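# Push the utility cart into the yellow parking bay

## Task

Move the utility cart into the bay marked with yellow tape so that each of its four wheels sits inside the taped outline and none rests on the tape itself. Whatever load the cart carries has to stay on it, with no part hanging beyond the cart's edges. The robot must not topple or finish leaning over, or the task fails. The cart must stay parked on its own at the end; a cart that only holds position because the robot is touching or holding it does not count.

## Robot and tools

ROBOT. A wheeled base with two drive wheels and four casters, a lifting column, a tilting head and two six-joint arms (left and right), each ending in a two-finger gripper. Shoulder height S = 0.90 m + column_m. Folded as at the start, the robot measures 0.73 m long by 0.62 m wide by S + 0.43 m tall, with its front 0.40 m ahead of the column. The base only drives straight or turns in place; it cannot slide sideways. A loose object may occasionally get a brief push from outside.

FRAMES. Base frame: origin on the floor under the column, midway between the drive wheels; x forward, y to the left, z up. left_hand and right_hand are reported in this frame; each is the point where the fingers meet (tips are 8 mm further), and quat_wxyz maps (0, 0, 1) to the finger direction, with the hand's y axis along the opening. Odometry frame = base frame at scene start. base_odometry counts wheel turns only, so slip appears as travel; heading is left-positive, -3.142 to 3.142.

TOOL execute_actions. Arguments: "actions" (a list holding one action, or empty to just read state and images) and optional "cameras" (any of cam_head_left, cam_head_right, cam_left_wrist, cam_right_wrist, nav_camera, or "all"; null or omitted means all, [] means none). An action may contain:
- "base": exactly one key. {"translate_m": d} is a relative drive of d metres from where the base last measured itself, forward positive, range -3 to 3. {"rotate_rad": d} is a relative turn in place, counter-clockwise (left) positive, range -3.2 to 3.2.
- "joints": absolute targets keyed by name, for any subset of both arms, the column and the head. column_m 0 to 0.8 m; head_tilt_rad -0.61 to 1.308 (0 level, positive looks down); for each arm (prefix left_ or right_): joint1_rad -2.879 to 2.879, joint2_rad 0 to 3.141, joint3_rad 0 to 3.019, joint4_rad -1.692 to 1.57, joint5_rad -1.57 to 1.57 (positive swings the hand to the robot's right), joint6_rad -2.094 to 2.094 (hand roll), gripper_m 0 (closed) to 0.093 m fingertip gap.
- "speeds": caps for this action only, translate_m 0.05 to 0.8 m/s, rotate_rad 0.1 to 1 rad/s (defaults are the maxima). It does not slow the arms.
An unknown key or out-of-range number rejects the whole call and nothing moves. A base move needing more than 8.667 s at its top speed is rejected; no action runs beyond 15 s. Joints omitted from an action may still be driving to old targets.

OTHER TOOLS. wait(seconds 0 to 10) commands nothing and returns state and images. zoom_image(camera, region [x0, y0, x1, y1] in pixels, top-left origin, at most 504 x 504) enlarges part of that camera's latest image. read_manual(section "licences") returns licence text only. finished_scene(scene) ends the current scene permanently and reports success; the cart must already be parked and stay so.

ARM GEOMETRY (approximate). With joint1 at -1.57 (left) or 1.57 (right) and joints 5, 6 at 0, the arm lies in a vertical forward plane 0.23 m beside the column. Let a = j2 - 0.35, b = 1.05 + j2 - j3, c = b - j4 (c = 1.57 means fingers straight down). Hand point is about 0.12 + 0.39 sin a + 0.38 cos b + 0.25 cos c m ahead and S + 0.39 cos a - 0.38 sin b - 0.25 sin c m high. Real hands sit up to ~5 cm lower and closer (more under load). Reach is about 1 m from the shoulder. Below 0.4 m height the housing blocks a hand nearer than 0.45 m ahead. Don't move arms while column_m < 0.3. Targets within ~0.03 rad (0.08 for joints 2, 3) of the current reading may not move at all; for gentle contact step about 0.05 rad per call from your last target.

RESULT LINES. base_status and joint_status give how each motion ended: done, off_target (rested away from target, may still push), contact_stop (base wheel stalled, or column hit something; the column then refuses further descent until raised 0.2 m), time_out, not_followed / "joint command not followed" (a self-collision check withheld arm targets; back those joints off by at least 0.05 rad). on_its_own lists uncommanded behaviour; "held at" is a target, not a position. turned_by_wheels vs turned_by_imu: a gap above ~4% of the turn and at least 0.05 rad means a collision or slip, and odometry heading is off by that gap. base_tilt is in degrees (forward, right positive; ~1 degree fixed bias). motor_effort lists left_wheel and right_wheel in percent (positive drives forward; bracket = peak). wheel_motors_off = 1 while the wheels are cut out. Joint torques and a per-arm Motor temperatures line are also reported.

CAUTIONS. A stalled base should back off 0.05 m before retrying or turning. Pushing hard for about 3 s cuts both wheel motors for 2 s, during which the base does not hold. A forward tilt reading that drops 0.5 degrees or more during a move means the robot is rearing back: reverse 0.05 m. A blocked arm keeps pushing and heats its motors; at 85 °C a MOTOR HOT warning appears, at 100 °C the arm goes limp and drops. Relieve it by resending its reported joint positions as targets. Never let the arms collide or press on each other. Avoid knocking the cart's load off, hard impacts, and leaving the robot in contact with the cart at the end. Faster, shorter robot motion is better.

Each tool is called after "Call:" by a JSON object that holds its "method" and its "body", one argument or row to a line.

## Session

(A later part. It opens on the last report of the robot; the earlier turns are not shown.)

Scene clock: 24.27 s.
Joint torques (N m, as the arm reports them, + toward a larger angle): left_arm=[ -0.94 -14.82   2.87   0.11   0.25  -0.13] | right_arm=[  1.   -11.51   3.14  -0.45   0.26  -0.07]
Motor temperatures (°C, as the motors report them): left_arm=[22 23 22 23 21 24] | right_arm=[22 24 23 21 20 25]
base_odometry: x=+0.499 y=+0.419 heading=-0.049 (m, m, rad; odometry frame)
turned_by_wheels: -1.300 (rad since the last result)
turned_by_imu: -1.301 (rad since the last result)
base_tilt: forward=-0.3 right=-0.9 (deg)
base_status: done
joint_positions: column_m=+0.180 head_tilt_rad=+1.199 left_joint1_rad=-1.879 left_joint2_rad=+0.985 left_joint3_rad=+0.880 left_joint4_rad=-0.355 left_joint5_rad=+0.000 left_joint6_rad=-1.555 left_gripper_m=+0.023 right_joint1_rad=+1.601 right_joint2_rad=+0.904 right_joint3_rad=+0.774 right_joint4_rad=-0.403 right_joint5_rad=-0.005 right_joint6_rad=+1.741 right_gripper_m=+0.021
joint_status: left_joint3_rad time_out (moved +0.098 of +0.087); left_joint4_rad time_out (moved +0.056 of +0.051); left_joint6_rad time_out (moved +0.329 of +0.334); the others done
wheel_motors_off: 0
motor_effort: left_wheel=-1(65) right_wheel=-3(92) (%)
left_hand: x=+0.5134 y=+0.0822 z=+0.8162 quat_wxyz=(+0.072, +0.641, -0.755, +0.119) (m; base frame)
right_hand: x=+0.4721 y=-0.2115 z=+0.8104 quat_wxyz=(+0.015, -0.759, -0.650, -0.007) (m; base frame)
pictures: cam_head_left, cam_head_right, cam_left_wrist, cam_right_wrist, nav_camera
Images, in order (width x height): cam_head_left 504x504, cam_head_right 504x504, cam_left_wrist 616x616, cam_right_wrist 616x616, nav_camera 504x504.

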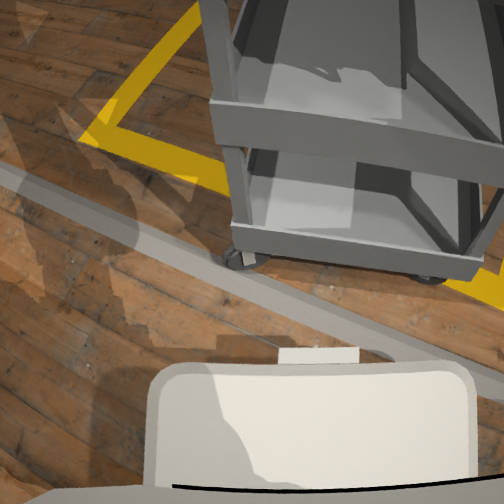

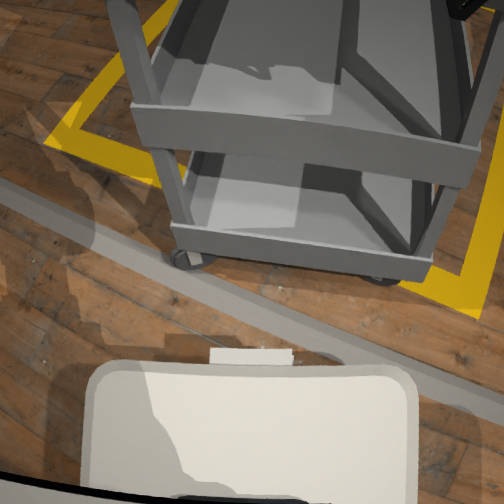

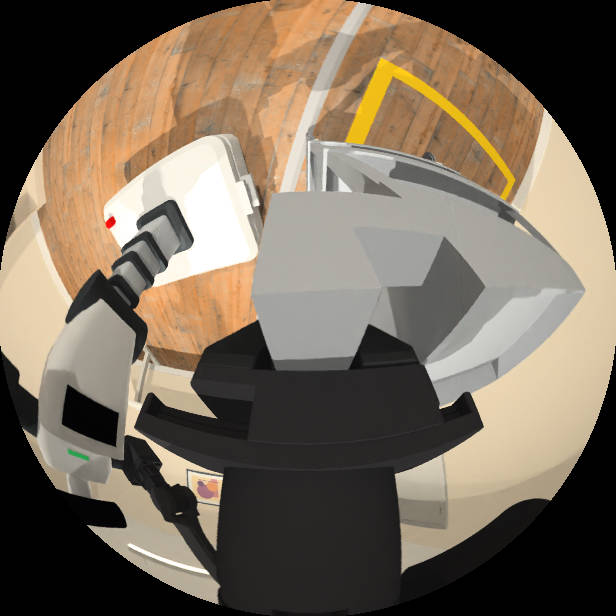

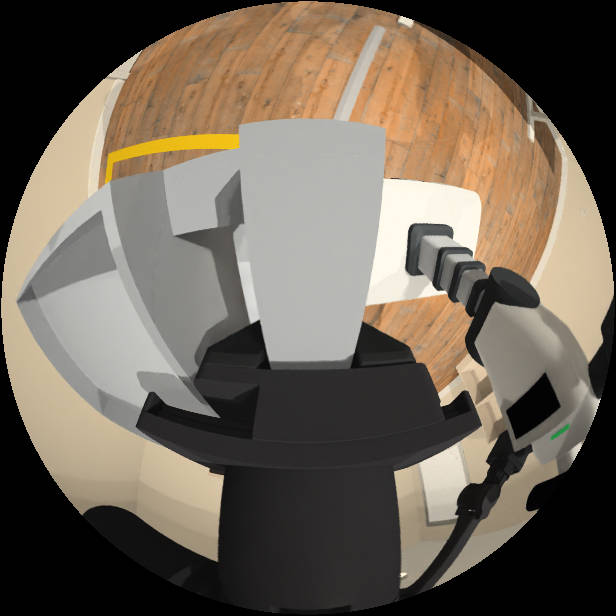

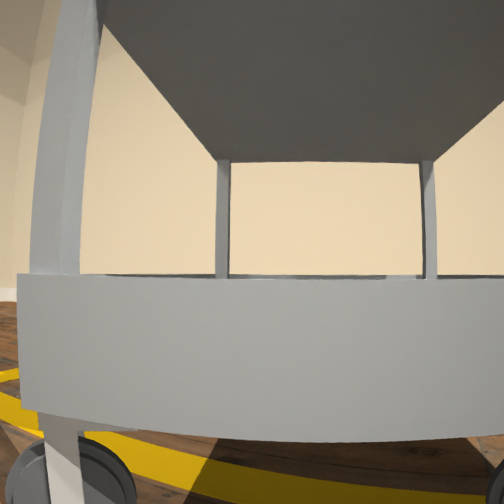

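Call:
{"method": "execute_actions", "body": {
  "actions": [
    {"base":{"translate_m":0.25},"speeds":{"translate_m":0.15},"joints":{"left_joint2_rad":1.0,"left_joint3_rad":0.95,"left_joint6_rad":-1.43,"right_joint6_rad":1.85}}
  ],
  "cameras": ["cam_head_left","cam_head_right","cam_left_wrist"]
}}

Scene clock: 27.00 s.
Joint torques (N m, as the arm reports them, + toward a larger angle): left_arm=[ -1.34 -12.46   4.23   0.96   0.34   0.35] | right_arm=[  0.21 -12.32   2.12  -0.5   -0.1    0.49]
Motor temperatures (°C, as the motors report them): left_arm=[22 23 22 23 21 24] | right_arm=[22 24 23 21 20 25]
base_odometry: x=+0.749 y=+0.407 heading=-0.049 (m, m, rad; odometry frame)
turned_by_wheels: -0.001 (rad since the last result)
turned_by_imu: -0.035 (rad since the last result)
base_tilt: forward=-0.2 right=-1.0 (deg)
base_status: done
joint_positions: column_m=+0.180 head_tilt_rad=+1.201 left_joint1_rad=-1.870 left_joint2_rad=+1.015 left_joint3_rad=+0.952 left_joint4_rad=-0.382 left_joint5_rad=-0.003 left_joint6_rad=-1.473 left_gripper_m=+0.023 right_joint1_rad=+1.613 right_joint2_rad=+0.911 right_joint3_rad=+0.789 right_joint4_rad=-0.401 right_joint5_rad=+0.005 right_joint6_rad=+1.814 right_gripper_m=+0.021
joint_status: left_joint6_rad off_target (ended at -1.474, target -1.430); right_joint6_rad off_target (ended at +1.814, target +1.850); the others done
wheel_motors_off: 0
motor_effort: left_wheel=+0(74) right_wheel=-2(100) (%)
left_hand: x=+0.5410 y=+0.0829 z=+0.8153 quat_wxyz=(+0.059, +0.613, -0.778, +0.123) (m; base frame)
right_hand: x=+0.4791 y=-0.2080 z=+0.8102 quat_wxyz=(+0.012, -0.781, -0.624, -0.010) (m; base frame)
pictures: cam_head_left, cam_head_right, cam_left_wrist
Images, in order (width x height): cam_head_left 504x504, cam_head_right 504x504, cam_left_wrist 616x616.

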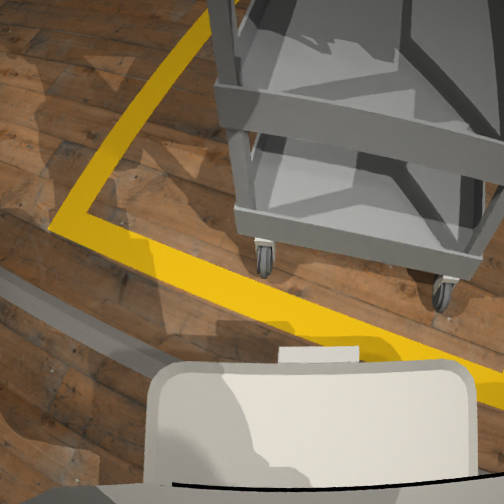

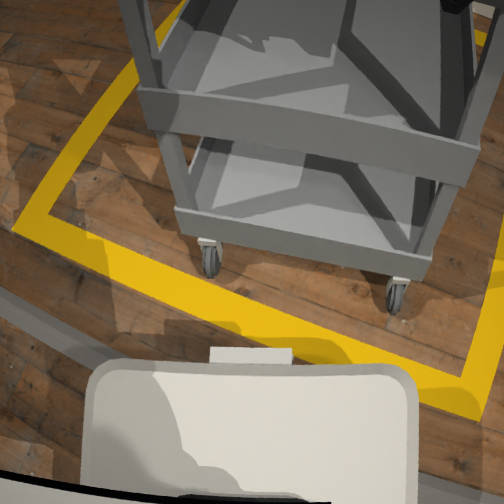

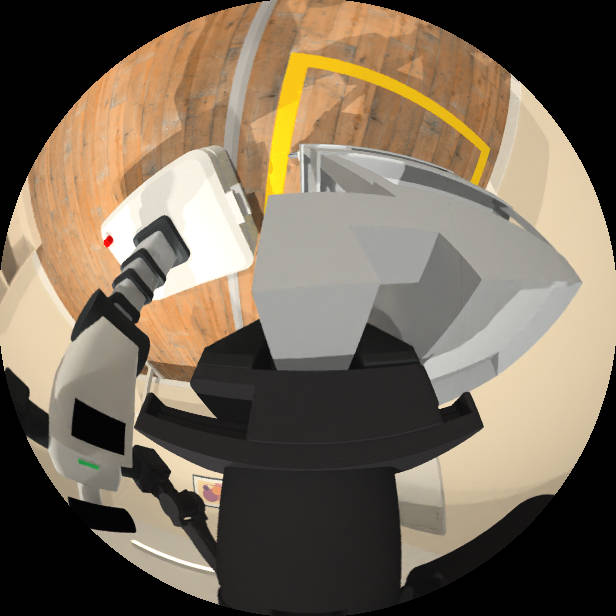

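Call:
{"method": "execute_actions", "body": {
  "actions": [
    {"base":{"translate_m":0.06},"speeds":{"translate_m":0.1},"joints":{"left_joint6_rad":-1.475,"right_joint6_rad":1.815}}
  ],
  "cameras": []
}}

Call:
{"method": "execute_actions", "body": {
  "actions": [
    {"joints":{"left_gripper_m":0.045,"right_gripper_m":0.045,"column_m":0.3}}
  ],
  "cameras": []
}}

Call:
{"method": "execute_actions", "body": {
  "actions": [
    {"base":{"translate_m":-0.6},"joints":{"head_tilt_rad":0.9}}
  ],
  "cameras": ["cam_head_left","cam_head_right","nav_camera"]
}}

Scene clock: 30.93 s.
Joint torques (N m, as the arm reports them, + toward a larger angle): left_arm=[ -1.05 -12.03   5.23   0.99   0.37  -0.03] | right_arm=[  0.29 -11.32   3.5   -0.38  -0.11   0.  ]
Motor temperatures (°C, as the motors report them): left_arm=[22 24 22 23 21 24] | right_arm=[22 24 23 21 20 25]
base_odometry: x=+0.809 y=+0.404 heading=-0.050 (m, m, rad; odometry frame)
turned_by_wheels: -0.001 (rad since the last result)
turned_by_imu: -0.001 (rad since the last result)
base_tilt: forward=-0.2 right=-0.9 (deg)
base_status: done
joint_positions: column_m=+0.180 head_tilt_rad=+1.201 left_joint1_rad=-1.875 left_joint2_rad=+1.009 left_joint3_rad=+0.938 left_joint4_rad=-0.383 left_joint5_rad=-0.004 left_joint6_rad=-1.475 left_gripper_m=+0.023 right_joint1_rad=+1.613 right_joint2_rad=+0.902 right_joint3_rad=+0.769 right_joint4_rad=-0.405 right_joint5_rad=+0.005 right_joint6_rad=+1.820 right_gripper_m=+0.021
joint_status: all done
wheel_motors_off: 0
motor_effort: left_wheel=+3(40) right_wheel=+7(49) (%)
left_hand: x=+0.5334 y=+0.0815 z=+0.8156 quat_wxyz=(+0.063, +0.612, -0.779, +0.120) (m; base frame)
right_hand: x=+0.4688 y=-0.2084 z=+0.8103 quat_wxyz=(+0.016, -0.783, -0.622, -0.004) (m; base frame)
pictures: none
No camera images: the call's "cameras" was empty. Leave "cameras" out to get every camera's image.

Scene clock: 33.07 s.
Joint torques (N m, as the arm reports them, + toward a larger angle): left_arm=[ -1.1  -12.16   5.31   0.73   0.31  -0.02] | right_arm=[  0.17 -12.91   3.43  -0.49  -0.01   0.  ]
Motor temperatures (°C, as the motors report them): left_arm=[22 24 22 23 21 24] | right_arm=[22 24 23 21 20 25]
base_odometry: x=+0.809 y=+0.404 heading=-0.050 (m, m, rad; odometry frame)
turned_by_wheels: +0.000 (rad since the last result)
turned_by_imu: +0.000 (rad since the last result)
base_tilt: forward=-0.2 right=-1.0 (deg)
base_status: not commanded
joint_positions: column_m=+0.300 head_tilt_rad=+1.201 left_joint1_rad=-1.876 left_joint2_rad=+1.011 left_joint3_rad=+0.938 left_joint4_rad=-0.373 left_joint5_rad=-0.002 left_joint6_rad=-1.475 left_gripper_m=+0.045 right_joint1_rad=+1.614 right_joint2_rad=+0.920 right_joint3_rad=+0.770 right_joint4_rad=-0.404 right_joint5_rad=+0.002 right_joint6_rad=+1.820 right_gripper_m=+0.045
joint_status: all done
wheel_motors_off: 0
motor_effort: left_wheel=+8(9) right_wheel=+7(7) (%)
left_hand: x=+0.5352 y=+0.0805 z=+0.9349 quat_wxyz=(+0.061, +0.612, -0.779, +0.124) (m; base frame)
right_hand: x=+0.4643 y=-0.2073 z=+0.9240 quat_wxyz=(+0.023, -0.783, -0.622, +0.002) (m; base frame)
pictures: none
No camera images: the call's "cameras" was empty. Leave "cameras" out to get every camera's image.

Scene clock: 35.77 s.
Joint torques (N m, as the arm reports them, + toward a larger angle): left_arm=[ -0.96 -11.3    5.2    0.36   0.25  -0.04] | right_arm=[ -0.49 -14.13   3.27  -0.21   0.07   0.  ]
Motor temperatures (°C, as the motors report them): left_arm=[22 24 22 23 21 24] | right_arm=[22 24 23 21 20 25]
base_odometry: x=+0.210 y=+0.434 heading=-0.050 (m, m, rad; odometry frame)
turned_by_wheels: +0.000 (rad since the last result)
turned_by_imu: +0.045 (rad since the last result)
base_tilt: forward=-0.3 right=-0.9 (deg)
base_status: done
joint_positions: column_m=+0.300 head_tilt_rad=+0.912 left_joint1_rad=-1.881 left_joint2_rad=+0.998 left_joint3_rad=+0.942 left_joint4_rad=-0.361 left_joint5_rad=+0.000 left_joint6_rad=-1.475 left_gripper_m=+0.045 right_joint1_rad=+1.621 right_joint2_rad=+0.930 right_joint3_rad=+0.768 right_joint4_rad=-0.410 right_joint5_rad=+0.000 right_joint6_rad=+1.820 right_gripper_m=+0.045
joint_status: all done
wheel_motors_off: 0
motor_effort: left_wheel=+0(94) right_wheel=+4(100) (%)
left_hand: x=+0.5440 y=+0.0780 z=+0.9424 quat_wxyz=(+0.054, +0.612, -0.777, +0.137) (m; base frame)
right_hand: x=+0.4590 y=-0.2039 z=+0.9209 quat_wxyz=(+0.032, -0.781, -0.623, +0.006) (m; base frame)
pictures: cam_head_left, cam_head_right, nav_camera
Images, in order (width x height): cam_head_left 504x504, cam_head_right 504x504, nav_camera 504x504.

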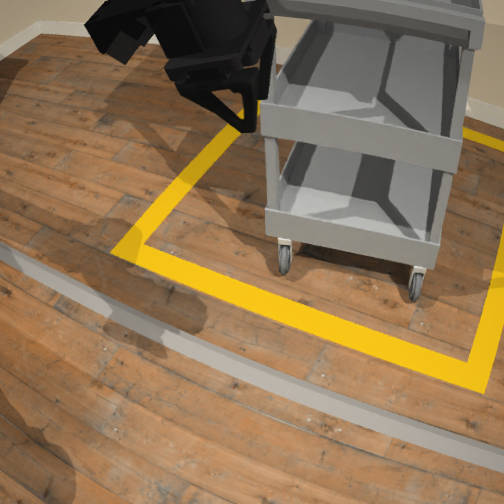

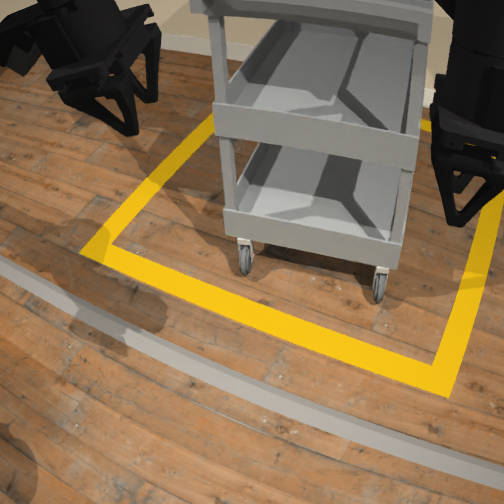

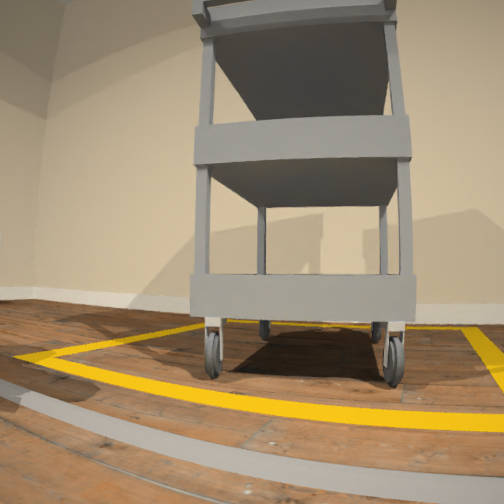

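Call:
{"method": "finished_scene", "body": {
  "scene": 2
}}

The scene is finished: the task was done.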